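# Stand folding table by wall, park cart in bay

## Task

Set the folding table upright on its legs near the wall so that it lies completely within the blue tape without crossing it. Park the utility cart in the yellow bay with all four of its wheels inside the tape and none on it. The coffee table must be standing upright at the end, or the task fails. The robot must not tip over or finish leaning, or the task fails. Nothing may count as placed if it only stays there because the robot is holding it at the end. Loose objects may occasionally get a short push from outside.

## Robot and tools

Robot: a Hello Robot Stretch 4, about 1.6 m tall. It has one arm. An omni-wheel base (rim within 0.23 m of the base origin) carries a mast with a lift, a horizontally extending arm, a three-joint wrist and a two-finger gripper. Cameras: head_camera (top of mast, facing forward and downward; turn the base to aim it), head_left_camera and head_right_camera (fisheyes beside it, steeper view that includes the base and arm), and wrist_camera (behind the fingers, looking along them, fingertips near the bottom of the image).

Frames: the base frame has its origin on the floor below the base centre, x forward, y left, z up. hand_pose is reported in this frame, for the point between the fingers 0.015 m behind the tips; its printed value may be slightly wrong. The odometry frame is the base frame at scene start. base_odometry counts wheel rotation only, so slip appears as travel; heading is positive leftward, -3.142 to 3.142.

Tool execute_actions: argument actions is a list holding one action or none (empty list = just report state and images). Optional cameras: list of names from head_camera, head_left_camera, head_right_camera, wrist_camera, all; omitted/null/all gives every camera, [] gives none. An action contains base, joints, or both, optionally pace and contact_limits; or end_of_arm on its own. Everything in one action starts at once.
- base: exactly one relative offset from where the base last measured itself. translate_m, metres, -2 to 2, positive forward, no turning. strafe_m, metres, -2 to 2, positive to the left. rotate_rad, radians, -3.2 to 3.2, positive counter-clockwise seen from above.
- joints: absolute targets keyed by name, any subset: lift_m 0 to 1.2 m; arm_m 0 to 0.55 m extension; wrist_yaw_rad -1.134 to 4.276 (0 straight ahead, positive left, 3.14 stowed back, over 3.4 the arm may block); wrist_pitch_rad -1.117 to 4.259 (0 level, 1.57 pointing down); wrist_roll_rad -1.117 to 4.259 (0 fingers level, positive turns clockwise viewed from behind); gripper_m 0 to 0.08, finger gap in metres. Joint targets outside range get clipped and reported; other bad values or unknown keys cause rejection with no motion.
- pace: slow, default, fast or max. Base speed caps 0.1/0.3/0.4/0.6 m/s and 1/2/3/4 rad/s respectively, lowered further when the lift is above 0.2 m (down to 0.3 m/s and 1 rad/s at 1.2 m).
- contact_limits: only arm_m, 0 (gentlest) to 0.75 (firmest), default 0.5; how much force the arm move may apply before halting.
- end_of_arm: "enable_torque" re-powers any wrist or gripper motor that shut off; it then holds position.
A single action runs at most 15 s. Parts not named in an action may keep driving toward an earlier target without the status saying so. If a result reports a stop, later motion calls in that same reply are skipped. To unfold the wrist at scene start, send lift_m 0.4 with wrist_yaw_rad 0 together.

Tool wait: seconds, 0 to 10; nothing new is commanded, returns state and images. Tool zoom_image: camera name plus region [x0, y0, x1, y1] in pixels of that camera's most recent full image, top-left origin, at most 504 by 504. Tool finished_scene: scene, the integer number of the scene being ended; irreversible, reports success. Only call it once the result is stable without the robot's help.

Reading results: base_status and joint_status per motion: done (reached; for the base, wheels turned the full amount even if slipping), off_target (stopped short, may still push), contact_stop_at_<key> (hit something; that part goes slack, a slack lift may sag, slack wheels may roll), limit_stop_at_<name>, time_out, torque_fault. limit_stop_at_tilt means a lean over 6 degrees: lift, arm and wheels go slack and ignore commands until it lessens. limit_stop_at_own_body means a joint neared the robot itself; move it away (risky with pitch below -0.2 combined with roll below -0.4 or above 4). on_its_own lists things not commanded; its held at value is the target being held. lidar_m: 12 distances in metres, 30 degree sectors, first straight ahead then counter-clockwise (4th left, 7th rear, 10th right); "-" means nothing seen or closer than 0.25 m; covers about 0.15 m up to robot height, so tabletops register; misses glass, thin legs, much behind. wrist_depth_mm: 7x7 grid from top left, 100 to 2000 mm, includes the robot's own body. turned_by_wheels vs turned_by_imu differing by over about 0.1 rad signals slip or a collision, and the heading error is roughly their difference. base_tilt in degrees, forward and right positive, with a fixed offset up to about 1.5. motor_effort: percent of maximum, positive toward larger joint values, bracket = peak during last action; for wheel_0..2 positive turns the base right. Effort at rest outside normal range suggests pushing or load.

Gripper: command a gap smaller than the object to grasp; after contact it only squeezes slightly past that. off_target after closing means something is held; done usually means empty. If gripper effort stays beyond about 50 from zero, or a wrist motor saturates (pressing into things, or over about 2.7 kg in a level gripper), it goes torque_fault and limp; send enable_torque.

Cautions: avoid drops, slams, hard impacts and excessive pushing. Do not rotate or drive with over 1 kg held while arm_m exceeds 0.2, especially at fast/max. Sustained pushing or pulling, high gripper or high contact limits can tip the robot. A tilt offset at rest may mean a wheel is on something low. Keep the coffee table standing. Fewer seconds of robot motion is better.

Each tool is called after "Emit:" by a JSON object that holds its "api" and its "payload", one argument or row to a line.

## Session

Emit:
{"api": "execute_actions", "payload": {
  "actions": []
}}

Scene clock: 0.00 s.
base_odometry: x=+0.000 y=+0.000 heading=+0.000 (m, m, rad; odometry frame)
turned_by_wheels: +0.000 (rad since the last result)
turned_by_imu: +0.000 (rad since the last result)
base_tilt: forward=-0.2 right=+0.3 (deg)
lidar_m: 1.58 1.40 1.33 1.75 1.69 1.14 0.85 0.86 0.89 0.83 0.79 0.85
base_status: not commanded
joint_positions: lift_m=+0.176 arm_m=+0.001 wrist_yaw_rad=+3.066 wrist_pitch_rad=+0.005 wrist_roll_rad=+0.002 gripper_m=+0.040
joint_status: not commanded
motor_effort: lift_m=+20 arm_m=-1 wrist_yaw_rad=+1 wrist_pitch_rad=-8 wrist_roll_rad=+0 gripper_m=-2 wheel_0=+0 wheel_1=+0 wheel_2=+0 (%)
hand_pose: x=-0.0339 y=+0.1032 z=+0.3532 quat_wxyz=(+0.038, -0.002, +0.001, +0.999) (m; base frame)
wrist_depth_mm: - 143 1042 1229 1430 1708 1499 / - 142 1060 1205 1430 1708 1499 / - 140 1025 1205 1397 1661 1499 / 116 141 1025 1205 1397 1708 1499 / 809 904 1025 1182 1397 1708 1464 / 831 917 1025 1182 1366 1499 1464 / 809 854 122 976 103 1008 991
pictures: head_camera, head_left_camera, head_right_camera, wrist_camera
camera_calibration (this result's frames):
wrist_camera: T_world_to_cam=[[0.108696, 0.994074, -0.00146667, -0.101992], [-0.00331508, -0.00111292, -0.999994, 0.408509], [-0.99407, 0.1087, 0.00317447, 0.103514], [0, 0, 0, 1]] pos_world=[0.11534, 0.0905898, 0.408028]
Images, in order (width x height): head_camera 420x560, head_left_camera 420x672, head_right_camera 420x672, wrist_camera 616x392.

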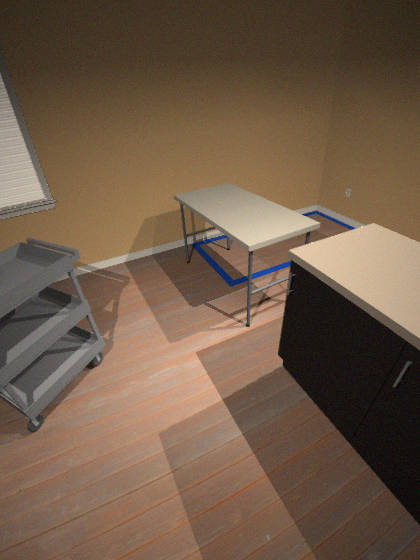

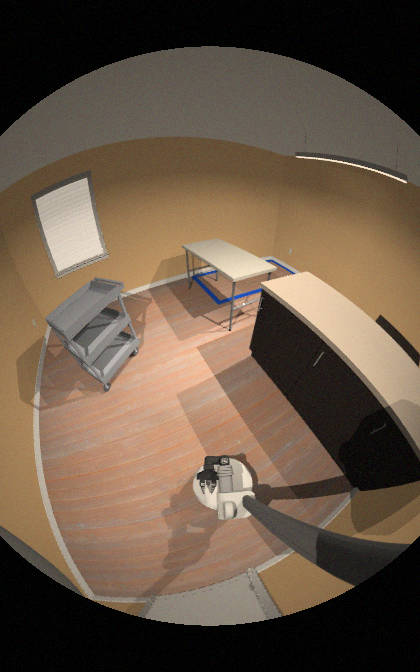

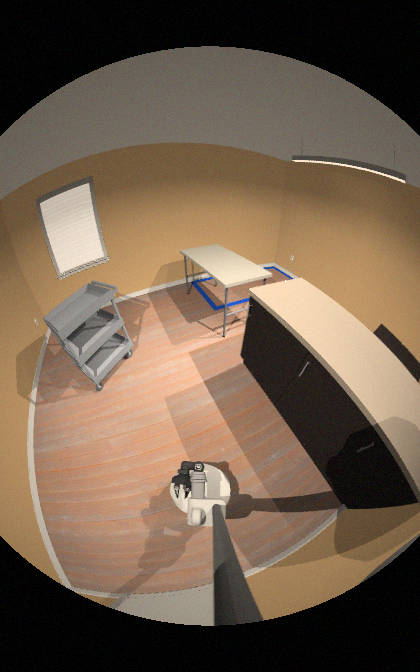

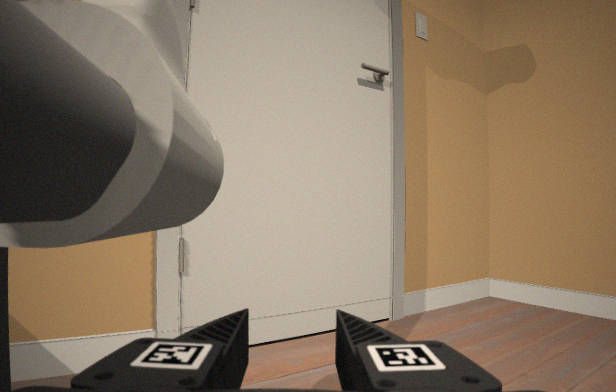

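Emit:
{"api": "execute_actions", "payload": {
  "actions": [
    {"base":{"rotate_rad":0.2}}
  ],
  "cameras": []
}}

Emit:
{"api": "execute_actions", "payload": {
  "actions": [
    {"base":{"translate_m":1.7},"pace":"fast"}
  ],
  "cameras": []
}}

Emit:
{"api": "execute_actions", "payload": {
  "actions": [
    {"base":{"rotate_rad":-1.27}}
  ],
  "cameras": ["head_left_camera"]
}}

Emit:
{"api": "execute_actions", "payload": {
  "actions": [
    {"base":{"translate_m":0.75},"pace":"slow"}
  ],
  "cameras": ["head_left_camera"]
}}

Emit:
{"api": "execute_actions", "payload": {
  "actions": [
    {"base":{"translate_m":0.75},"pace":"slow"}
  ],
  "cameras": ["head_left_camera"]
}}

Scene clock: 9.93 s.
base_odometry: x=+0.000 y=+0.000 heading=+0.200 (m, m, rad; odometry frame)
turned_by_wheels: +0.200 (rad since the last result)
turned_by_imu: +0.198 (rad since the last result)
base_tilt: forward=-0.1 right=+0.3 (deg)
lidar_m: 1.74 1.34 1.95 1.69 1.69 0.98 0.84 0.85 0.96 0.80 0.81 0.95
base_status: done
joint_positions: lift_m=+0.176 arm_m=+0.001 wrist_yaw_rad=+3.066 wrist_pitch_rad=+0.005 wrist_roll_rad=+0.002 gripper_m=+0.040
joint_status: not commanded
motor_effort: lift_m=+20(20) arm_m=-1(1) wrist_yaw_rad=+1(1) wrist_pitch_rad=-9(9) wrist_roll_rad=+0(2) gripper_m=+0(1) wheel_0=+1(5) wheel_1=+2(6) wheel_2=+2(6) (%)
hand_pose: x=-0.0339 y=+0.1032 z=+0.3532 quat_wxyz=(+0.038, -0.002, +0.001, +0.999) (m; base frame)
wrist_depth_mm: - 143 991 1098 1205 1366 1499 / - 142 1008 1098 1182 1366 1537 / - 140 991 1098 1182 1366 1499 / 116 141 976 1060 1182 1336 1537 / 842 904 991 1060 1160 1308 1537 / 854 917 960 1060 1160 1255 1430 / 842 866 122 976 103 1008 991
pictures: none
No camera images: the call's "cameras" was empty. Leave "cameras" out to get every camera's image.

Scene clock: 15.53 s.
base_odometry: x=+1.666 y=+0.338 heading=+0.200 (m, m, rad; odometry frame)
turned_by_wheels: +0.000 (rad since the last result)
turned_by_imu: -0.001 (rad since the last result)
base_tilt: forward=-0.1 right=+0.3 (deg)
lidar_m: 0.79 1.23 1.37 0.53 0.51 2.47 2.52 0.84 0.48 0.41 0.40 0.46
base_status: done
joint_positions: lift_m=+0.176 arm_m=+0.001 wrist_yaw_rad=+3.066 wrist_pitch_rad=+0.005 wrist_roll_rad=+0.002 gripper_m=+0.040
joint_status: not commanded
motor_effort: lift_m=+20(20) arm_m=-1(1) wrist_yaw_rad=+0(1) wrist_pitch_rad=-9(8) wrist_roll_rad=+1(2) gripper_m=+0(1) wheel_0=-1(7) wheel_1=-1(6) wheel_2=+0(12) (%)
hand_pose: x=-0.0339 y=+0.1032 z=+0.3532 quat_wxyz=(+0.038, -0.002, +0.001, +0.999) (m; base frame)
wrist_depth_mm: - 143 - - - - - / - 142 - - - - - / - 140 - - - - - / 116 141 - - - - - / 1160 - - - - - 1983 / 1308 1499 1499 1499 1537 1537 1499 / 946 976 122 976 103 1025 991
pictures: none
No camera images: the call's "cameras" was empty. Leave "cameras" out to get every camera's image.

Scene clock: 17.40 s.
base_odometry: x=+1.666 y=+0.338 heading=-1.070 (m, m, rad; odometry frame)
turned_by_wheels: -1.270 (rad since the last result)
turned_by_imu: -1.261 (rad since the last result)
base_tilt: forward=-0.2 right=+0.3 (deg)
lidar_m: 0.39 0.43 0.59 1.22 1.28 0.66 0.50 0.83 2.56 1.37 0.79 0.41
base_status: done
joint_positions: lift_m=+0.176 arm_m=+0.001 wrist_yaw_rad=+3.066 wrist_pitch_rad=+0.005 wrist_roll_rad=+0.002 gripper_m=+0.040
joint_status: not commanded
motor_effort: lift_m=+20(20) arm_m=-2(1) wrist_yaw_rad=+1(0) wrist_pitch_rad=-8(8) wrist_roll_rad=+1(1) gripper_m=+0(1) wheel_0=+0(5) wheel_1=+0(7) wheel_2=-2(7) (%)
hand_pose: x=-0.0339 y=+0.1032 z=+0.3532 quat_wxyz=(+0.038, -0.002, +0.001, +0.999) (m; base frame)
wrist_depth_mm: - 143 759 842 - - 1464 / - 142 976 1060 - - 1464 / - 140 723 - - - 1464 / 115 141 723 976 - - 1464 / - - 1397 - - - 1464 / 1366 1098 707 854 1576 1499 1366 / 960 976 122 891 103 1008 991
pictures: head_left_camera
Images, in order (width x height): head_left_camera 420x672.

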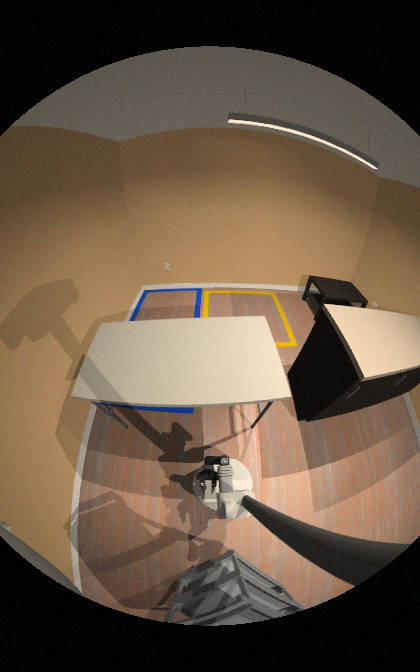

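Scene clock: 26.17 s.
base_odometry: x=+2.026 y=-0.319 heading=-1.070 (m, m, rad; odometry frame)
turned_by_wheels: +0.000 (rad since the last result)
turned_by_imu: -0.003 (rad since the last result)
base_tilt: forward=-0.2 right=+0.3 (deg)
lidar_m: 0.25 0.25 0.25 0.25 0.25 1.78 1.27 3.06 0.73 0.25 0.25 0.25
base_status: done
joint_positions: lift_m=+0.176 arm_m=+0.001 wrist_yaw_rad=+3.066 wrist_pitch_rad=+0.005 wrist_roll_rad=+0.002 gripper_m=+0.040
joint_status: not commanded
motor_effort: lift_m=+20(20) arm_m=-1(1) wrist_yaw_rad=+0(0) wrist_pitch_rad=-9(9) wrist_roll_rad=+2(0) gripper_m=-2(1) wheel_0=+2(4) wheel_1=+4(3) wheel_2=-4(9) (%)
hand_pose: x=-0.0339 y=+0.1033 z=+0.3532 quat_wxyz=(+0.038, -0.002, +0.001, +0.999) (m; base frame)
wrist_depth_mm: - 143 - - - - 1464 / - 142 - - - - 1464 / - 140 1430 - - - 1430 / 116 141 1464 - - - 1464 / - - 1921 - - - 1430 / 1397 1464 1576 1537 1576 1499 1308 / 946 976 122 960 103 1008 1008
pictures: head_left_camera
Images, in order (width x height): head_left_camera 420x672.

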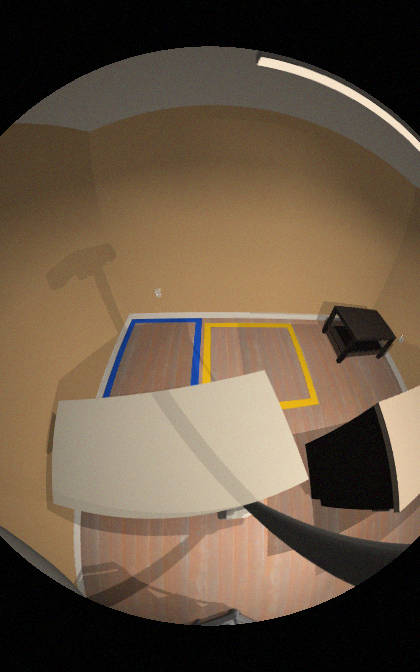

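Scene clock: 34.93 s.
base_odometry: x=+2.386 y=-0.977 heading=-1.070 (m, m, rad; odometry frame)
turned_by_wheels: +0.000 (rad since the last result)
turned_by_imu: -0.004 (rad since the last result)
base_tilt: forward=-0.1 right=+0.3 (deg)
lidar_m: 0.25 0.25 0.25 0.25 0.25 0.25 2.06 1.01 0.91 1.50 0.25 0.25
base_status: done
joint_positions: lift_m=+0.176 arm_m=+0.001 wrist_yaw_rad=+3.066 wrist_pitch_rad=+0.005 wrist_roll_rad=+0.002 gripper_m=+0.040
joint_status: not commanded
motor_effort: lift_m=+20(20) arm_m=-2(2) wrist_yaw_rad=+1(1) wrist_pitch_rad=-9(9) wrist_roll_rad=+0(0) gripper_m=-1(1) wheel_0=+5(5) wheel_1=+4(4) wheel_2=-5(11) (%)
hand_pose: x=-0.0339 y=+0.1033 z=+0.3532 quat_wxyz=(+0.038, -0.002, +0.001, +0.999) (m; base frame)
wrist_depth_mm: - 143 - - - 574 574 / - 142 - - - 904 788 / - 140 - - - - 1397 / 116 141 - - - - 1366 / - - - - - - 1366 / 1366 1464 1576 1576 1576 1464 1336 / 946 960 122 960 103 946 1008
pictures: head_left_camera
Images, in order (width x height): head_left_camera 420x672.

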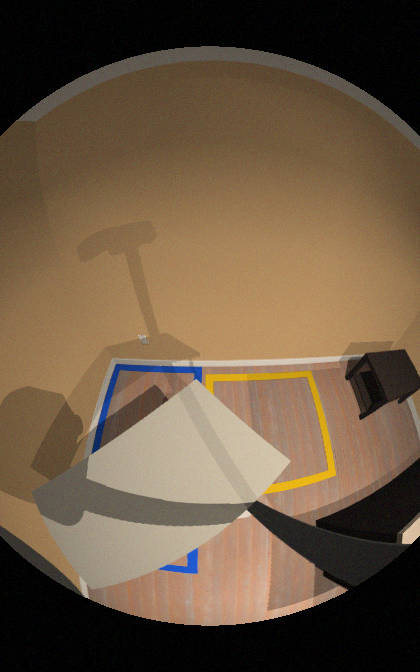

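Emit:
{"api": "execute_actions", "payload": {
  "actions": [
    {"base":{"translate_m":0.3},"pace":"slow"}
  ],
  "cameras": []
}}

Emit:
{"api": "execute_actions", "payload": {
  "actions": [
    {"base":{"rotate_rad":1.6},"pace":"slow"}
  ],
  "cameras": ["head_left_camera"]
}}

Emit:
{"api": "execute_actions", "payload": {
  "actions": [
    {"base":{"translate_m":0.47},"pace":"slow"}
  ],
  "cameras": ["head_left_camera"]
}}

Emit:
{"api": "execute_actions", "payload": {
  "actions": [
    {"base":{"translate_m":-0.65}}
  ],
  "cameras": ["head_left_camera"]
}}

Emit:
{"api": "execute_actions", "payload": {
  "actions": [
    {"base":{"strafe_m":0.85},"joints":{"lift_m":0.4,"wrist_yaw_rad":0,"gripper_m":0.08}}
  ]
}}

Scene clock: 51.70 s.
base_odometry: x=+2.530 y=-1.240 heading=-1.069 (m, m, rad; odometry frame)
turned_by_wheels: +0.000 (rad since the last result)
turned_by_imu: -0.002 (rad since the last result)
base_tilt: forward=-0.2 right=+0.3 (deg)
lidar_m: 0.25 0.25 0.25 0.25 0.25 0.25 2.38 1.11 1.18 1.45 0.25 0.25
base_status: done
joint_positions: lift_m=+0.176 arm_m=+0.001 wrist_yaw_rad=+3.066 wrist_pitch_rad=+0.005 wrist_roll_rad=+0.002 gripper_m=+0.040
joint_status: not commanded
motor_effort: lift_m=+20(20) arm_m=-1(2) wrist_yaw_rad=-1(1) wrist_pitch_rad=-9(8) wrist_roll_rad=+2(0) gripper_m=-1(0) wheel_0=+4(7) wheel_1=+3(9) wheel_2=-5(9) (%)
hand_pose: x=-0.0339 y=+0.1033 z=+0.3532 quat_wxyz=(+0.038, -0.002, +0.001, +0.999) (m; base frame)
wrist_depth_mm: - 143 - - 585 569 574 / - 142 - - - 820 778 / - 140 - - - 1863 1366 / 116 141 - - - 1863 1397 / 1182 - - - - 1708 1366 / 1205 1464 1576 1537 1537 1499 1336 / 946 976 122 960 103 1008 991
pictures: none
No camera images: the call's "cameras" was empty. Leave "cameras" out to get every camera's image.

Scene clock: 54.60 s.
base_odometry: x=+2.530 y=-1.240 heading=+0.530 (m, m, rad; odometry frame)
turned_by_wheels: +1.600 (rad since the last result)
turned_by_imu: +1.585 (rad since the last result)
base_tilt: forward=-0.2 right=+0.2 (deg)
lidar_m: 0.25 0.25 0.25 2.31 1.09 1.22 1.47 1.11 0.25 0.25 0.25 0.25
base_status: done
joint_positions: lift_m=+0.176 arm_m=+0.001 wrist_yaw_rad=+3.066 wrist_pitch_rad=+0.005 wrist_roll_rad=+0.002 gripper_m=+0.040
joint_status: not commanded
motor_effort: lift_m=+20(20) arm_m=-1(1) wrist_yaw_rad=+2(1) wrist_pitch_rad=-9(9) wrist_roll_rad=+1(1) gripper_m=-1(1) wheel_0=+2(3) wheel_1=-1(6) wheel_2=-4(10) (%)
hand_pose: x=-0.0338 y=+0.1033 z=+0.3532 quat_wxyz=(+0.038, -0.002, +0.001, +0.999) (m; base frame)
wrist_depth_mm: - 143 - - - - 976 / - 142 - - - 1618 946 / - 140 - - - 1366 960 / 116 141 1618 - - 1397 960 / 1182 1618 - - - 1430 946 / 1255 1464 1537 1618 1576 1255 931 / 946 960 122 976 103 1025 904
pictures: head_left_camera
Images, in order (width x height): head_left_camera 420x672.

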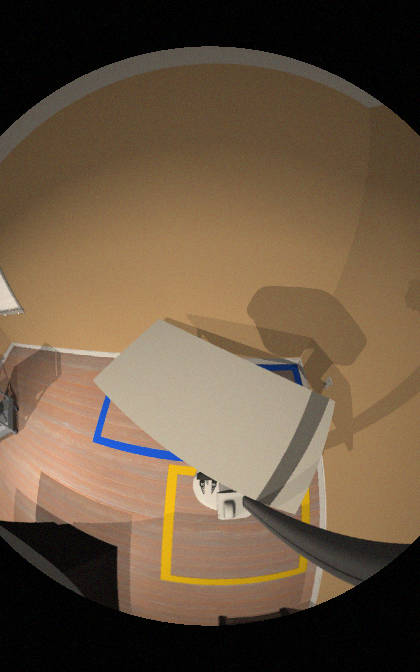

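Scene clock: 60.57 s.
base_odometry: x=+2.935 y=-1.002 heading=+0.530 (m, m, rad; odometry frame)
turned_by_wheels: +0.000 (rad since the last result)
turned_by_imu: -0.004 (rad since the last result)
base_tilt: forward=-0.2 right=+0.3 (deg)
lidar_m: 0.25 0.25 0.25 0.26 1.65 1.45 1.94 1.16 0.25 0.25 0.25 0.25
base_status: done
joint_positions: lift_m=+0.176 arm_m=+0.001 wrist_yaw_rad=+3.066 wrist_pitch_rad=+0.005 wrist_roll_rad=+0.002 gripper_m=+0.040
joint_status: not commanded
motor_effort: lift_m=+20(20) arm_m=-2(1) wrist_yaw_rad=+0(1) wrist_pitch_rad=-8(9) wrist_roll_rad=+0(1) gripper_m=-1(1) wheel_0=+4(6) wheel_1=+3(3) wheel_2=-9(12) (%)
hand_pose: x=-0.0338 y=+0.1033 z=+0.3532 quat_wxyz=(+0.038, -0.002, +0.001, +0.999) (m; base frame)
wrist_depth_mm: - 143 - - - - - / - 142 - - - - - / - 140 - - - 1397 1430 / 116 141 - - - 1397 1397 / 1229 - - - - 1397 1397 / 1255 1430 1537 1537 1576 1397 1397 / 931 960 122 960 103 1008 976
pictures: head_left_camera
Images, in order (width x height): head_left_camera 420x672.

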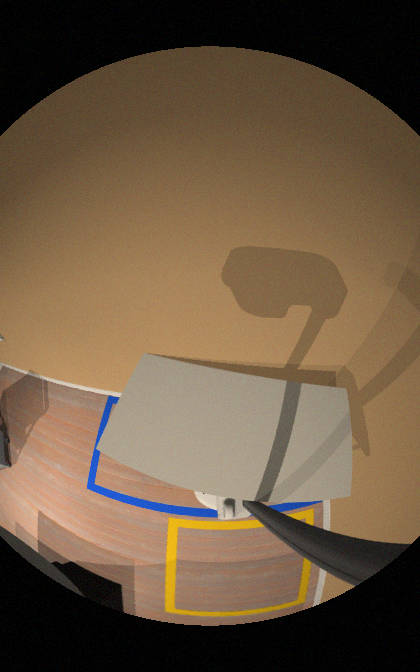

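Scene clock: 64.23 s.
base_odometry: x=+2.374 y=-1.331 heading=+0.530 (m, m, rad; odometry frame)
turned_by_wheels: +0.000 (rad since the last result)
turned_by_imu: -0.001 (rad since the last result)
base_tilt: forward=-0.2 right=+0.3 (deg)
lidar_m: 0.58 0.72 2.07 2.29 1.00 1.22 1.28 1.07 0.83 0.80 0.70 0.58
base_status: done
joint_positions: lift_m=+0.176 arm_m=+0.001 wrist_yaw_rad=+3.066 wrist_pitch_rad=+0.005 wrist_roll_rad=+0.002 gripper_m=+0.040
joint_status: not commanded
motor_effort: lift_m=+20(20) arm_m=-1(2) wrist_yaw_rad=+1(0) wrist_pitch_rad=-10(8) wrist_roll_rad=+3(1) gripper_m=+0(1) wheel_0=+1(4) wheel_1=+1(5) wheel_2=+0(8) (%)
hand_pose: x=-0.0338 y=+0.1033 z=+0.3532 quat_wxyz=(+0.038, -0.002, +0.001, +0.999) (m; base frame)
wrist_depth_mm: - 143 - - - - 1042 / - 142 - - - 1661 960 / - 140 - - - 1430 960 / 116 141 1464 - - 1397 991 / 1182 1661 - - - 1366 946 / 1255 1430 1537 1537 1618 1255 946 / 960 976 122 976 103 1008 917
pictures: head_left_camera
Images, in order (width x height): head_left_camera 420x672.

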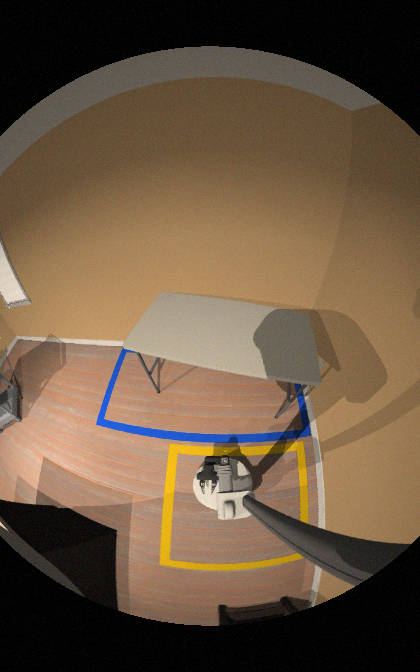

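Scene clock: 68.40 s.
base_odometry: x=+1.944 y=-0.598 heading=+0.530 (m, m, rad; odometry frame)
turned_by_wheels: +0.000 (rad since the last result)
turned_by_imu: -0.004 (rad since the last result)
base_tilt: forward=-0.1 right=+0.2 (deg)
lidar_m: 1.38 1.48 1.64 1.46 0.67 0.54 0.51 1.52 1.69 1.65 0.95 0.82
base_status: done
joint_positions: lift_m=+0.400 arm_m=+0.001 wrist_yaw_rad=+0.001 wrist_pitch_rad=+0.005 wrist_roll_rad=+0.002 gripper_m=+0.080
joint_status: all done
motor_effort: lift_m=+22(25) arm_m=-2(1) wrist_yaw_rad=-1(6) wrist_pitch_rad=-9(8) wrist_roll_rad=+3(1) gripper_m=+0(3) wheel_0=+0(9) wheel_1=-1(10) wheel_2=+1(2) (%)
hand_pose: x=+0.3843 y=-0.0873 z=+0.5770 quat_wxyz=(+1.000, +0.001, +0.002, +0.000) (m; base frame)
wrist_depth_mm: 1281 1229 1255 1205 1182 1182 1160 / 1255 1255 1229 1229 1205 1205 1205 / 1229 1229 1205 1205 1182 544 525 / 1229 1229 1205 1205 1182 1160 1160 / 1229 1205 1205 1182 1182 1182 1138 / 1205 1229 1205 1182 1160 1138 1138 / - 105 1182 1182 136 110 1138
pictures: head_camera, head_left_camera, head_right_camera, wrist_camera
camera_calibration (this result's frames):
wrist_camera: T_world_to_cam=[[-0.032728, -0.999463, -0.00146462, -0.0773983], [0.00321917, 0.00135999, -0.999994, 0.631216], [0.999459, -0.0327325, 0.00317294, -0.239269], [0, 0, 0, 1]] pos_world=[0.234575, -0.086047, 0.631858]
Images, in order (width x height): head_camera 420x560, head_left_camera 420x672, head_right_camera 420x672, wrist_camera 616x392.

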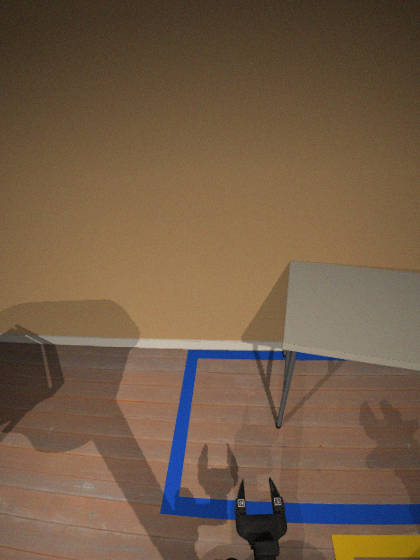

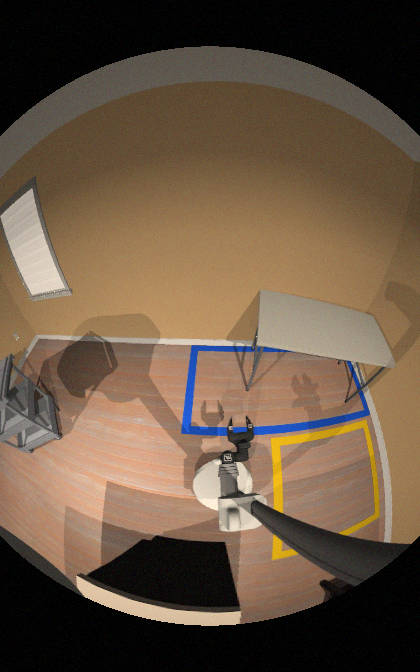

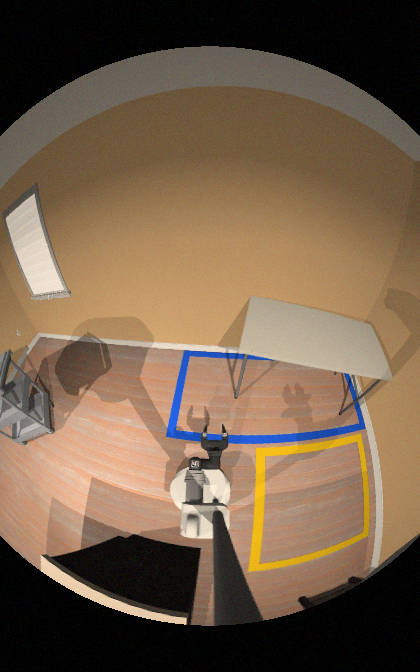

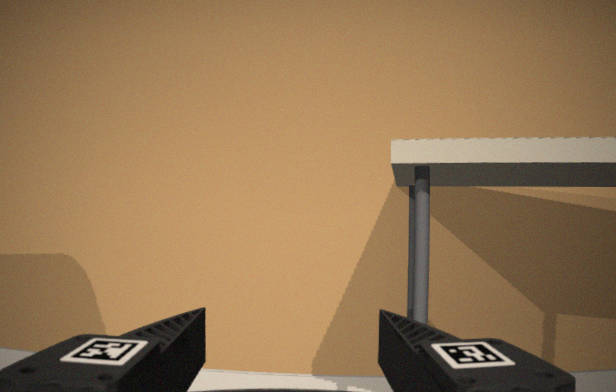

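Emit:
{"api": "execute_actions", "payload": {
  "actions": [
    {"base":{"rotate_rad":-0.245},"joints":{"lift_m":0.35,"arm_m":0.15}}
  ],
  "cameras": ["wrist_camera"]
}}

Emit:
{"api": "execute_actions", "payload": {
  "actions": [
    {"base":{"translate_m":0.35}}
  ],
  "cameras": ["wrist_camera"]
}}

Emit:
{"api": "execute_actions", "payload": {
  "actions": [
    {"joints":{"gripper_m":0}}
  ],
  "cameras": []
}}

Emit:
{"api": "execute_actions", "payload": {
  "actions": [
    {"base":{"translate_m":-0.21},"pace":"slow"}
  ],
  "cameras": []
}}

Emit:
{"api": "execute_actions", "payload": {
  "actions": [
    {"joints":{"gripper_m":0.08}}
  ],
  "cameras": []
}}

Emit:
{"api": "execute_actions", "payload": {
  "actions": [
    {"joints":{"arm_m":0}}
  ]
}}

Emit:
{"api": "execute_actions", "payload": {
  "actions": [
    {"base":{"rotate_rad":1.8}}
  ]
}}

Scene clock: 79.07 s.
base_odometry: x=+1.944 y=-0.598 heading=+0.285 (m, m, rad; odometry frame)
turned_by_wheels: -0.245 (rad since the last result)
turned_by_imu: -0.244 (rad since the last result)
base_tilt: forward=-0.1 right=+0.4 (deg)
lidar_m: 0.79 1.40 1.72 1.47 1.85 0.59 0.52 1.54 1.53 1.65 1.14 0.84
base_status: done
joint_positions: lift_m=+0.350 arm_m=+0.149 wrist_yaw_rad=+0.000 wrist_pitch_rad=+0.005 wrist_roll_rad=+0.002 gripper_m=+0.080
joint_status: all done
motor_effort: lift_m=+16(20) arm_m=+4(1) wrist_yaw_rad=+0(1) wrist_pitch_rad=-8(8) wrist_roll_rad=+0(1) gripper_m=+0(0) wheel_0=+0(5) wheel_1=+0(5) wheel_2=+0(5) (%)
hand_pose: x=+0.5328 y=-0.0874 z=+0.5275 quat_wxyz=(+1.000, +0.001, +0.002, +0.000) (m; base frame)
wrist_depth_mm: 946 976 1042 1118 1160 1255 1308 / 960 991 1042 459 459 1205 1281 / 946 1008 1060 661 654 634 597 / 946 1025 1060 1098 1138 1205 1281 / 931 991 1042 1060 1138 1205 1255 / 931 960 1025 1098 1138 1205 1229 / - 105 1025 1078 136 110 1281
pictures: wrist_camera
camera_calibration (this result's frames):
wrist_camera: T_world_to_cam=[[-0.0331939, -0.999448, -0.00146348, -0.0724613], [0.00319459, 0.00135818, -0.999994, 0.581274], [0.999444, -0.0331983, 0.00314774, -0.387537], [0, 0, 0, 1]] pos_world=[0.383059, -0.0860764, 0.582384]
Images, in order (width x height): wrist_camera 616x392.

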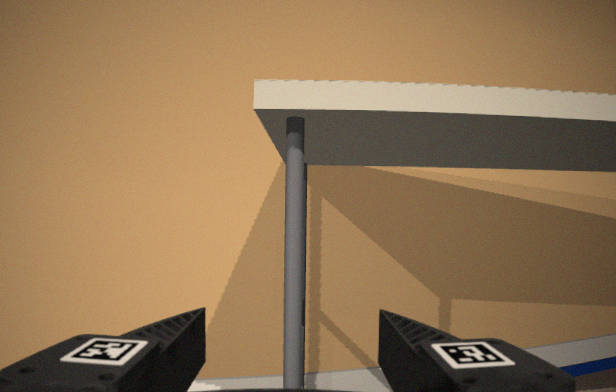

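Scene clock: 81.73 s.
base_odometry: x=+2.280 y=-0.499 heading=+0.285 (m, m, rad; odometry frame)
turned_by_wheels: +0.000 (rad since the last result)
turned_by_imu: -0.001 (rad since the last result)
base_tilt: forward=-0.2 right=+0.2 (deg)
lidar_m: 0.46 1.06 1.30 1.58 1.55 0.97 0.85 1.79 1.78 1.59 0.68 0.48
base_status: done
joint_positions: lift_m=+0.350 arm_m=+0.149 wrist_yaw_rad=+0.000 wrist_pitch_rad=+0.005 wrist_roll_rad=+0.002 gripper_m=+0.080
joint_status: not commanded
motor_effort: lift_m=+16(16) arm_m=+4(4) wrist_yaw_rad=+2(1) wrist_pitch_rad=-9(9) wrist_roll_rad=+1(0) gripper_m=+0(1) wheel_0=+0(6) wheel_1=-1(5) wheel_2=+0(8) (%)
hand_pose: x=+0.5328 y=-0.0874 z=+0.5275 quat_wxyz=(+1.000, +0.001, +0.002, +0.000) (m; base frame)
wrist_depth_mm: 640 676 683 144 247 240 - / 634 661 691 144 355 345 332 / 634 661 691 144 661 627 603 / 634 661 691 144 759 809 854 / 634 654 683 143 759 798 854 / 627 654 683 143 741 798 842 / - 105 683 143 135 110 854
pictures: wrist_camera
camera_calibration (this result's frames):
wrist_camera: T_world_to_cam=[[-0.0331944, -0.999448, -0.00146342, -0.0724607], [0.00319457, 0.00135811, -0.999994, 0.58126], [0.999444, -0.0331988, 0.00314773, -0.387553], [0, 0, 0, 1]] pos_world=[0.383075, -0.0860764, 0.582371]
Images, in order (width x height): wrist_camera 616x392.

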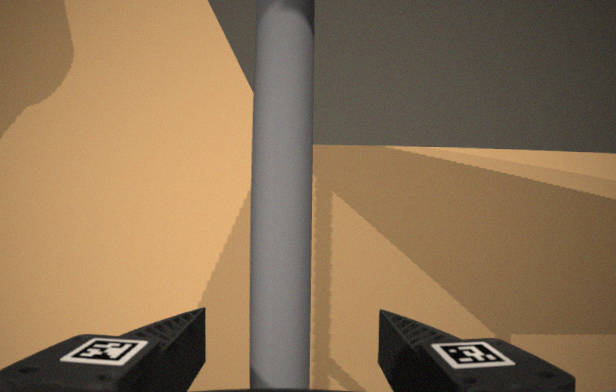

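Scene clock: 82.97 s.
base_odometry: x=+2.280 y=-0.499 heading=+0.286 (m, m, rad; odometry frame)
turned_by_wheels: +0.001 (rad since the last result)
turned_by_imu: +0.001 (rad since the last result)
base_tilt: forward=-0.2 right=+0.2 (deg)
lidar_m: 0.46 1.06 1.28 1.59 1.56 0.97 0.86 1.78 1.80 1.59 0.69 0.48
base_status: not commanded
joint_positions: lift_m=+0.350 arm_m=+0.149 wrist_yaw_rad=+0.005 wrist_pitch_rad=+0.004 wrist_roll_rad=+0.003 gripper_m=+0.022
joint_status: gripper_m off_target (ended at +0.022, target +0.000)
on_its_own: gripper_m is held at +0.016, not at your +0.000, by its contact guard: the fingers met something; wrist_yaw_rad is at rest, and its effort (-15) is outside its rest range (-13 to +13)
motor_effort: lift_m=+16(16) arm_m=+4(4) wrist_yaw_rad=-15(17) wrist_pitch_rad=-8(9) wrist_roll_rad=-1(0) gripper_m=-46(62) wheel_0=+7(7) wheel_1=+1(1) wheel_2=+2(2) (%)
hand_pose: x=+0.5333 y=-0.0863 z=+0.5276 quat_wxyz=(+1.000, +0.001, +0.002, +0.003) (m; base frame)
wrist_depth_mm: 647 676 691 144 249 240 - / 647 676 707 142 355 345 334 / 634 661 699 141 654 627 603 / 634 668 691 140 750 798 842 / 640 661 699 139 750 788 842 / 634 661 676 138 750 788 831 / 627 640 110 136 111 788 831
pictures: none
No camera images: the call's "cameras" was empty. Leave "cameras" out to get every camera's image.

Scene clock: 86.37 s.
base_odometry: x=+2.079 y=-0.558 heading=+0.286 (m, m, rad; odometry frame)
turned_by_wheels: +0.000 (rad since the last result)
turned_by_imu: -0.001 (rad since the last result)
base_tilt: forward=-0.2 right=+0.3 (deg)
lidar_m: 0.48 1.25 1.55 1.50 1.68 0.75 0.66 1.60 1.72 1.61 0.76 0.49
base_status: done
joint_positions: lift_m=+0.350 arm_m=+0.150 wrist_yaw_rad=+0.002 wrist_pitch_rad=+0.005 wrist_roll_rad=+0.003 gripper_m=+0.022
joint_status: not commanded
on_its_own: gripper_m is held at +0.016, not at your +0.000, by its contact guard: the fingers met something
motor_effort: lift_m=+16(16) arm_m=+1(4) wrist_yaw_rad=-5(18) wrist_pitch_rad=-10(10) wrist_roll_rad=-1(2) gripper_m=-46(47) wheel_0=-3(7) wheel_1=-2(5) wheel_2=+3(9) (%)
hand_pose: x=+0.5336 y=-0.0870 z=+0.5274 quat_wxyz=(+1.000, +0.001, +0.003, +0.001) (m; base frame)
wrist_depth_mm: 842 866 281 146 248 240 - / 820 866 891 145 353 342 332 / 820 854 891 143 661 627 609 / 831 866 904 143 976 1042 1118 / 820 842 891 141 991 1025 1118 / 820 842 891 140 991 1042 1098 / 809 831 110 138 106 1025 1078
pictures: none
No camera images: the call's "cameras" was empty. Leave "cameras" out to get every camera's image.

Scene clock: 87.60 s.
base_odometry: x=+2.079 y=-0.558 heading=+0.286 (m, m, rad; odometry frame)
turned_by_wheels: +0.000 (rad since the last result)
turned_by_imu: +0.000 (rad since the last result)
base_tilt: forward=-0.2 right=+0.3 (deg)
lidar_m: 0.48 1.27 1.53 1.51 1.69 0.71 0.64 1.62 1.70 1.62 0.77 0.48
base_status: not commanded
joint_positions: lift_m=+0.350 arm_m=+0.150 wrist_yaw_rad=+0.001 wrist_pitch_rad=+0.005 wrist_roll_rad=+0.003 gripper_m=+0.080
joint_status: all done
motor_effort: lift_m=+16(16) arm_m=+1(1) wrist_yaw_rad=+0(6) wrist_pitch_rad=-10(11) wrist_roll_rad=+1(1) gripper_m=+1(44) wheel_0=-1(3) wheel_1=+0(2) wheel_2=+1(3) (%)
hand_pose: x=+0.5335 y=-0.0873 z=+0.5274 quat_wxyz=(+1.000, +0.001, +0.002, +0.000) (m; base frame)
wrist_depth_mm: 820 866 282 146 248 241 - / 831 866 891 145 353 343 334 / 831 866 904 144 654 627 609 / 809 854 917 143 976 1060 1098 / 820 854 891 142 976 1042 1078 / 820 842 878 141 960 1008 1098 / - 105 878 141 135 110 1078
pictures: none
No camera images: the call's "cameras" was empty. Leave "cameras" out to get every camera's image.

Scene clock: 89.10 s.
base_odometry: x=+2.079 y=-0.558 heading=+0.286 (m, m, rad; odometry frame)
turned_by_wheels: +0.000 (rad since the last result)
turned_by_imu: +0.000 (rad since the last result)
base_tilt: forward=-0.1 right=+0.3 (deg)
lidar_m: 0.48 1.26 1.55 1.50 1.68 0.73 0.66 1.62 1.70 1.62 0.75 0.51
base_status: not commanded
joint_positions: lift_m=+0.350 arm_m=+0.001 wrist_yaw_rad=+0.000 wrist_pitch_rad=+0.005 wrist_roll_rad=+0.003 gripper_m=+0.080
joint_status: all done
motor_effort: lift_m=+16(16) arm_m=-5(4) wrist_yaw_rad=+0(1) wrist_pitch_rad=-10(10) wrist_roll_rad=+1(1) gripper_m=+2(1) wheel_0=+0(0) wheel_1=+0(0) wheel_2=+1(1) (%)
hand_pose: x=+0.3848 y=-0.0874 z=+0.5275 quat_wxyz=(+1.000, +0.001, +0.002, +0.000) (m; base frame)
wrist_depth_mm: 960 1008 1042 258 267 276 285 / 976 991 1042 325 353 340 329 / 960 991 1042 559 647 615 597 / 960 1008 1042 809 1160 1229 1281 / 931 991 1042 809 1138 1205 1281 / 931 976 1042 788 1118 1229 1308 / - 105 1042 597 136 110 1281
pictures: head_camera, head_left_camera, head_right_camera, wrist_camera
camera_calibration (this result's frames):
wrist_camera: T_world_to_cam=[[-0.0332827, -0.999445, -0.00170736, -0.0772286], [0.00308857, 0.00160545, -0.999994, 0.581773], [0.999441, -0.0332877, 0.00303342, -0.239596], [0, 0, 0, 1]] pos_world=[0.235095, -0.0860953, 0.582364]
Images, in order (width x height): head_camera 420x560, head_left_camera 420x672, head_right_camera 420x672, wrist_camera 616x392.

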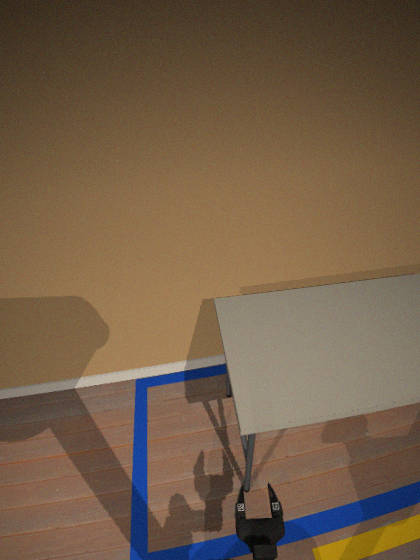

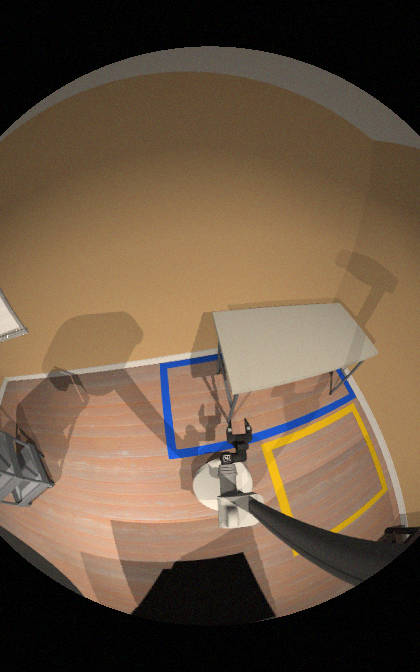

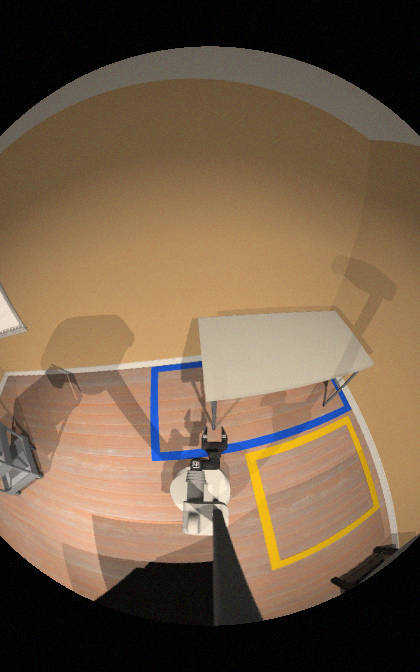

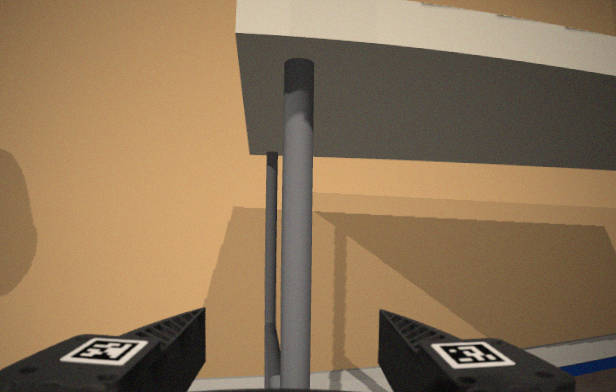

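Scene clock: 91.27 s.
base_odometry: x=+2.079 y=-0.558 heading=+2.086 (m, m, rad; odometry frame)
turned_by_wheels: +1.800 (rad since the last result)
turned_by_imu: +1.785 (rad since the last result)
base_tilt: forward=-0.1 right=+0.3 (deg)
lidar_m: 1.51 3.26 0.68 0.66 1.59 1.67 1.29 0.59 0.45 0.72 1.33 1.93
base_status: done
joint_positions: lift_m=+0.350 arm_m=+0.001 wrist_yaw_rad=+0.000 wrist_pitch_rad=+0.005 wrist_roll_rad=+0.003 gripper_m=+0.080
joint_status: not commanded
motor_effort: lift_m=+17(17) arm_m=-5(5) wrist_yaw_rad=+2(1) wrist_pitch_rad=-9(9) wrist_roll_rad=-1(0) gripper_m=+1(0) wheel_0=+1(7) wheel_1=+1(8) wheel_2=+0(8) (%)
hand_pose: x=+0.3849 y=-0.0874 z=+0.5275 quat_wxyz=(+1.000, +0.001, +0.002, +0.000) (m; base frame)
wrist_depth_mm: - - - - - - 1756 / - - - - - - 1808 / - - - 1537 - - 1756 / - - - - - - 1863 / - - - - - - 1756 / 1983 1983 1921 1708 1921 - 1756 / - 105 1308 1366 135 110 1397
pictures: head_camera, head_left_camera, head_right_camera, wrist_camera
camera_calibration (this result's frames):
wrist_camera: T_world_to_cam=[[-0.0332592, -0.999445, -0.00170882, -0.0772313], [0.00308852, 0.00160698, -0.999994, 0.581721], [0.999442, -0.0332642, 0.00303336, -0.239615], [0, 0, 0, 1]] pos_world=[0.235116, -0.0860939, 0.582313]
Images, in order (width x height): head_camera 420x560, head_left_camera 420x672, head_right_camera 420x672, wrist_camera 616x392.

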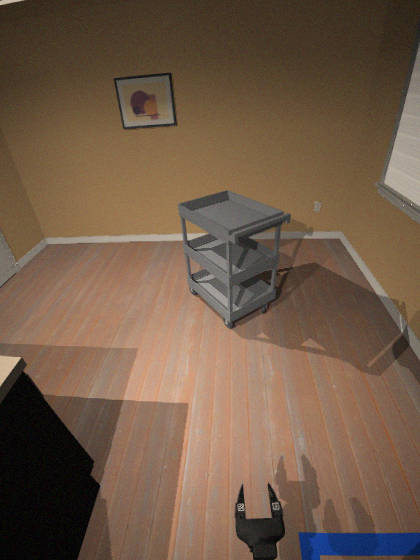

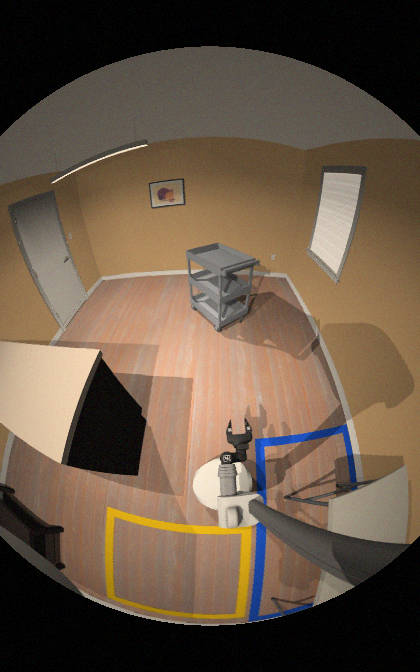

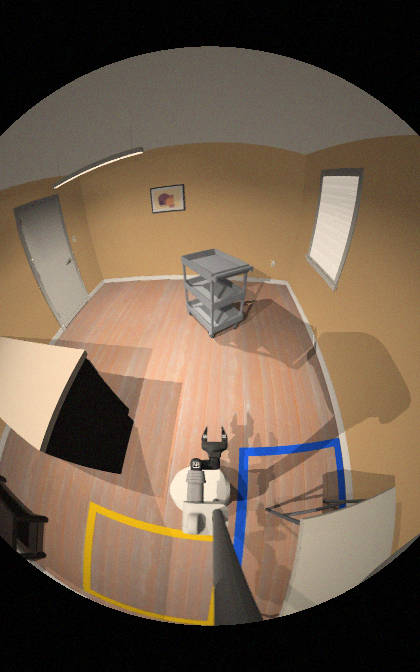

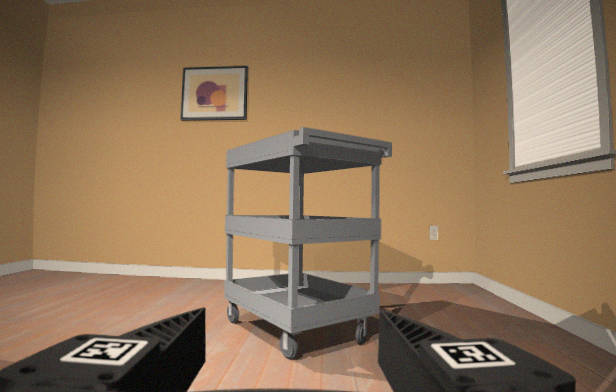

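Emit:
{"api": "execute_actions", "payload": {
  "actions": [
    {"base":{"translate_m":1.05},"joints":{"lift_m":0.45}}
  ],
  "cameras": ["wrist_camera"]
}}

Scene clock: 100.20 s.
base_odometry: x=+1.561 y=+0.355 heading=+2.086 (m, m, rad; odometry frame)
turned_by_wheels: +0.000 (rad since the last result)
turned_by_imu: -0.002 (rad since the last result)
base_tilt: forward=-0.1 right=+0.2 (deg)
lidar_m: 0.45 1.02 2.45 1.46 0.75 0.92 1.71 1.28 1.35 1.32 1.40 0.47
base_status: done
joint_positions: lift_m=+0.450 arm_m=+0.001 wrist_yaw_rad=+0.000 wrist_pitch_rad=+0.005 wrist_roll_rad=+0.003 gripper_m=+0.080
joint_status: all done
motor_effort: lift_m=+22(24) arm_m=-5(4) wrist_yaw_rad=+0(1) wrist_pitch_rad=-9(10) wrist_roll_rad=+0(1) gripper_m=+1(2) wheel_0=-2(4) wheel_1=-1(5) wheel_2=+1(8) (%)
hand_pose: x=+0.3848 y=-0.0874 z=+0.6270 quat_wxyz=(+1.000, +0.001, +0.002, +0.000) (m; base frame)
wrist_depth_mm: - 1863 343 258 329 345 1808 / 1983 1921 334 281 343 421 477 / 1921 759 492 368 480 484 1756 / 1921 1921 1921 1863 1863 1808 1808 / 1983 1921 1863 976 1808 1863 1808 / 1921 778 741 691 691 585 1808 / - 105 317 484 136 110 1618
pictures: wrist_camera
camera_calibration (this result's frames):
wrist_camera: T_world_to_cam=[[-0.033258, -0.999445, -0.00170888, -0.0770623], [0.0030885, 0.00160704, -0.999994, 0.681272], [0.999442, -0.0332631, 0.00303334, -0.239888], [0, 0, 0, 1]] pos_world=[0.235087, -0.0860938, 0.681864]
Images, in order (width x height): wrist_camera 616x392.

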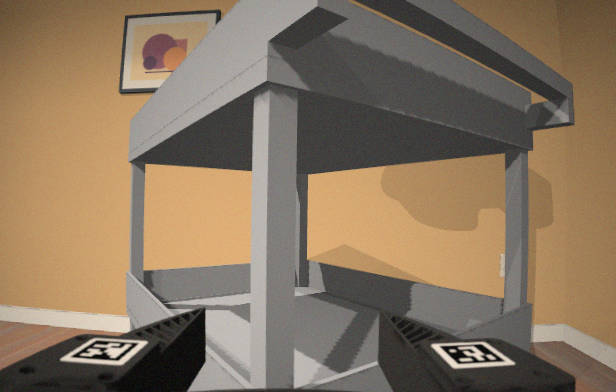

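Emit:
{"api": "execute_actions", "payload": {
  "actions": [
    {"base":{"translate_m":0.16},"joints":{"wrist_yaw_rad":0.07},"pace":"slow"}
  ],
  "cameras": []
}}

Emit:
{"api": "execute_actions", "payload": {
  "actions": [
    {"joints":{"gripper_m":0.015}}
  ],
  "cameras": []
}}

Emit:
{"api": "execute_actions", "payload": {
  "actions": [
    {"base":{"translate_m":-0.75},"pace":"slow"}
  ],
  "cameras": []
}}

Emit:
{"api": "execute_actions", "payload": {
  "actions": [
    {"base":{"strafe_m":0.2},"pace":"slow"}
  ],
  "cameras": []
}}

Emit:
{"api": "execute_actions", "payload": {
  "actions": [
    {"base":{"translate_m":-0.6},"pace":"slow"}
  ],
  "cameras": ["head_left_camera"]
}}

Scene clock: 114.33 s.
base_odometry: x=+1.482 y=+0.495 heading=+2.086 (m, m, rad; odometry frame)
turned_by_wheels: +0.000 (rad since the last result)
turned_by_imu: -0.002 (rad since the last result)
base_tilt: forward=-0.2 right=+0.3 (deg)
lidar_m: 0.31 0.71 2.45 1.96 0.86 0.90 1.73 1.45 1.37 1.33 1.37 0.29
base_status: done
joint_positions: lift_m=+0.450 arm_m=+0.001 wrist_yaw_rad=+0.070 wrist_pitch_rad=+0.005 wrist_roll_rad=+0.003 gripper_m=+0.080
joint_status: all done
motor_effort: lift_m=+22(22) arm_m=-4(5) wrist_yaw_rad=+2(5) wrist_pitch_rad=-9(9) wrist_roll_rad=+1(0) gripper_m=+1(1) wheel_0=+0(4) wheel_1=+0(4) wheel_2=-2(5) (%)
hand_pose: x=+0.3904 y=-0.0724 z=+0.6270 quat_wxyz=(+0.999, +0.001, +0.002, +0.035) (m; base frame)
wrist_depth_mm: 1983 1863 168 110 183 177 - / 1921 399 224 109 260 252 245 / 1921 603 373 109 480 459 1576 / 1863 1756 1808 108 1618 1618 1537 / 1808 1808 1808 108 1661 1618 1576 / 1863 627 603 108 627 569 1576 / - 105 137 107 136 110 -
pictures: none
No camera images: the call's "cameras" was empty. Leave "cameras" out to get every camera's image.

Scene clock: 115.53 s.
base_odometry: x=+1.482 y=+0.495 heading=+2.086 (m, m, rad; odometry frame)
turned_by_wheels: +0.000 (rad since the last result)
turned_by_imu: +0.000 (rad since the last result)
base_tilt: forward=-0.1 right=+0.3 (deg)
lidar_m: 0.32 0.70 2.44 1.98 0.86 0.91 1.71 1.44 1.38 1.32 1.39 0.29
base_status: not commanded
joint_positions: lift_m=+0.450 arm_m=+0.001 wrist_yaw_rad=+0.072 wrist_pitch_rad=+0.004 wrist_roll_rad=+0.003 gripper_m=+0.032
joint_status: gripper_m off_target (ended at +0.032, target +0.015)
on_its_own: gripper_m is held at +0.026, not at your +0.015, by its contact guard: the fingers met something
motor_effort: lift_m=+22(22) arm_m=-4(4) wrist_yaw_rad=-5(12) wrist_pitch_rad=-9(9) wrist_roll_rad=+0(3) gripper_m=-40(38) wheel_0=+0(1) wheel_1=-1(1) wheel_2=-1(2) (%)
hand_pose: x=+0.3904 y=-0.0720 z=+0.6270 quat_wxyz=(+0.999, +0.001, +0.002, +0.036) (m; base frame)
wrist_depth_mm: 1921 1921 180 107 183 178 - / 1921 433 243 106 262 253 246 / 1921 597 421 106 480 462 1576 / 1863 1863 1808 105 1661 1618 1618 / 1863 1808 1708 105 1618 1618 1576 / 1921 634 668 106 661 569 1576 / 1576 1464 108 105 106 477 430
pictures: none
No camera images: the call's "cameras" was empty. Leave "cameras" out to get every camera's image.

Scene clock: 124.33 s.
base_odometry: x=+1.851 y=-0.158 heading=+2.086 (m, m, rad; odometry frame)
turned_by_wheels: +0.000 (rad since the last result)
turned_by_imu: -0.003 (rad since the last result)
base_tilt: forward=-0.1 right=+0.3 (deg)
lidar_m: 0.30 2.78 2.50 0.61 0.67 2.06 1.42 0.76 0.93 1.28 0.56 0.27
base_status: done
joint_positions: lift_m=+0.450 arm_m=+0.001 wrist_yaw_rad=+0.069 wrist_pitch_rad=+0.005 wrist_roll_rad=+0.003 gripper_m=+0.029
joint_status: not commanded
on_its_own: gripper_m is held at +0.026, not at your +0.015, by its contact guard: the fingers met something
motor_effort: lift_m=+22(22) arm_m=-4(4) wrist_yaw_rad=+3(11) wrist_pitch_rad=-10(11) wrist_roll_rad=-1(1) gripper_m=-22(40) wheel_0=-3(4) wheel_1=-1(4) wheel_2=+2(8) (%)
hand_pose: x=+0.3902 y=-0.0726 z=+0.6269 quat_wxyz=(+0.999, +0.001, +0.003, +0.034) (m; base frame)
wrist_depth_mm: - - - 111 183 178 - / - - 330 111 262 254 247 / - - 668 110 480 462 452 / - - - 110 - - - / - - - 109 - - - / - - 699 109 778 640 1808 / 1576 1576 109 108 107 508 466
pictures: none
No camera images: the call's "cameras" was empty. Leave "cameras" out to get every camera's image.

Scene clock: 127.47 s.
base_odometry: x=+1.677 y=-0.256 heading=+2.086 (m, m, rad; odometry frame)
turned_by_wheels: +0.000 (rad since the last result)
turned_by_imu: -0.003 (rad since the last result)
base_tilt: forward=-0.2 right=+0.3 (deg)
lidar_m: 0.28 2.82 0.44 0.42 0.45 1.72 2.07 0.94 0.91 1.47 0.39 0.27
base_status: done
joint_positions: lift_m=+0.450 arm_m=+0.001 wrist_yaw_rad=+0.067 wrist_pitch_rad=+0.005 wrist_roll_rad=+0.003 gripper_m=+0.027
joint_status: not commanded
on_its_own: gripper_m is held at +0.026, not at your +0.015, by its contact guard: the fingers met something
motor_effort: lift_m=+22(22) arm_m=-4(4) wrist_yaw_rad=+9(15) wrist_pitch_rad=-10(11) wrist_roll_rad=-2(1) gripper_m=-6(21) wheel_0=-4(9) wheel_1=+1(5) wheel_2=-1(2) (%)
hand_pose: x=+0.3901 y=-0.0730 z=+0.6269 quat_wxyz=(+0.999, +0.001, +0.003, +0.033) (m; base frame)
wrist_depth_mm: - - - 107 183 177 - / - - - 106 262 253 246 / - - - 105 484 459 449 / - - - 105 - - - / - - - 104 - - - / - - - 104 691 683 640 / 1576 1618 104 103 107 512 496
pictures: none
No camera images: the call's "cameras" was empty. Leave "cameras" out to get every camera's image.

Scene clock: 134.73 s.
base_odometry: x=+1.973 y=-0.779 heading=+2.086 (m, m, rad; odometry frame)
turned_by_wheels: +0.000 (rad since the last result)
turned_by_imu: -0.002 (rad since the last result)
base_tilt: forward=-0.2 right=+0.2 (deg)
lidar_m: 0.86 0.64 0.49 0.70 1.38 1.53 1.45 0.84 0.66 0.62 1.52 0.87
base_status: done
joint_positions: lift_m=+0.450 arm_m=+0.001 wrist_yaw_rad=+0.069 wrist_pitch_rad=+0.005 wrist_roll_rad=+0.003 gripper_m=+0.027
joint_status: not commanded
on_its_own: gripper_m is held at +0.026, not at your +0.015, by its contact guard: the fingers met something
motor_effort: lift_m=+22(22) arm_m=-3(4) wrist_yaw_rad=+2(9) wrist_pitch_rad=-9(10) wrist_roll_rad=-1(0) gripper_m=-3(5) wheel_0=-2(6) wheel_1=+0(4) wheel_2=+1(6) (%)
hand_pose: x=+0.3903 y=-0.0724 z=+0.6269 quat_wxyz=(+0.999, +0.001, +0.003, +0.035) (m; base frame)
wrist_depth_mm: - - - - - - - / - - - - - - - / - - - 741 691 683 - / - - - - - - - / - - - - 1281 - - / - - - 707 676 676 - / 1537 1618 109 1464 107 1499 1576
pictures: head_left_camera
Images, in order (width x height): head_left_camera 420x672.

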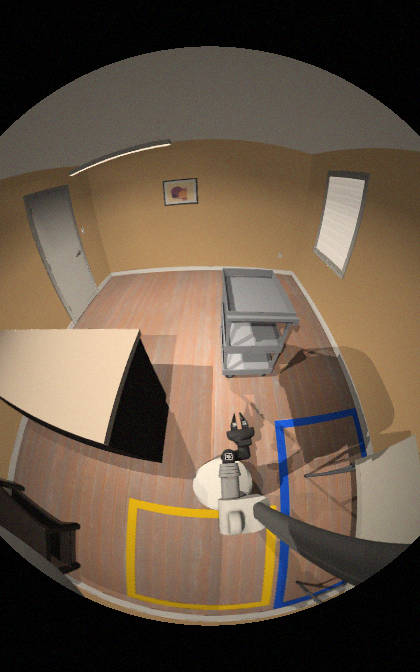

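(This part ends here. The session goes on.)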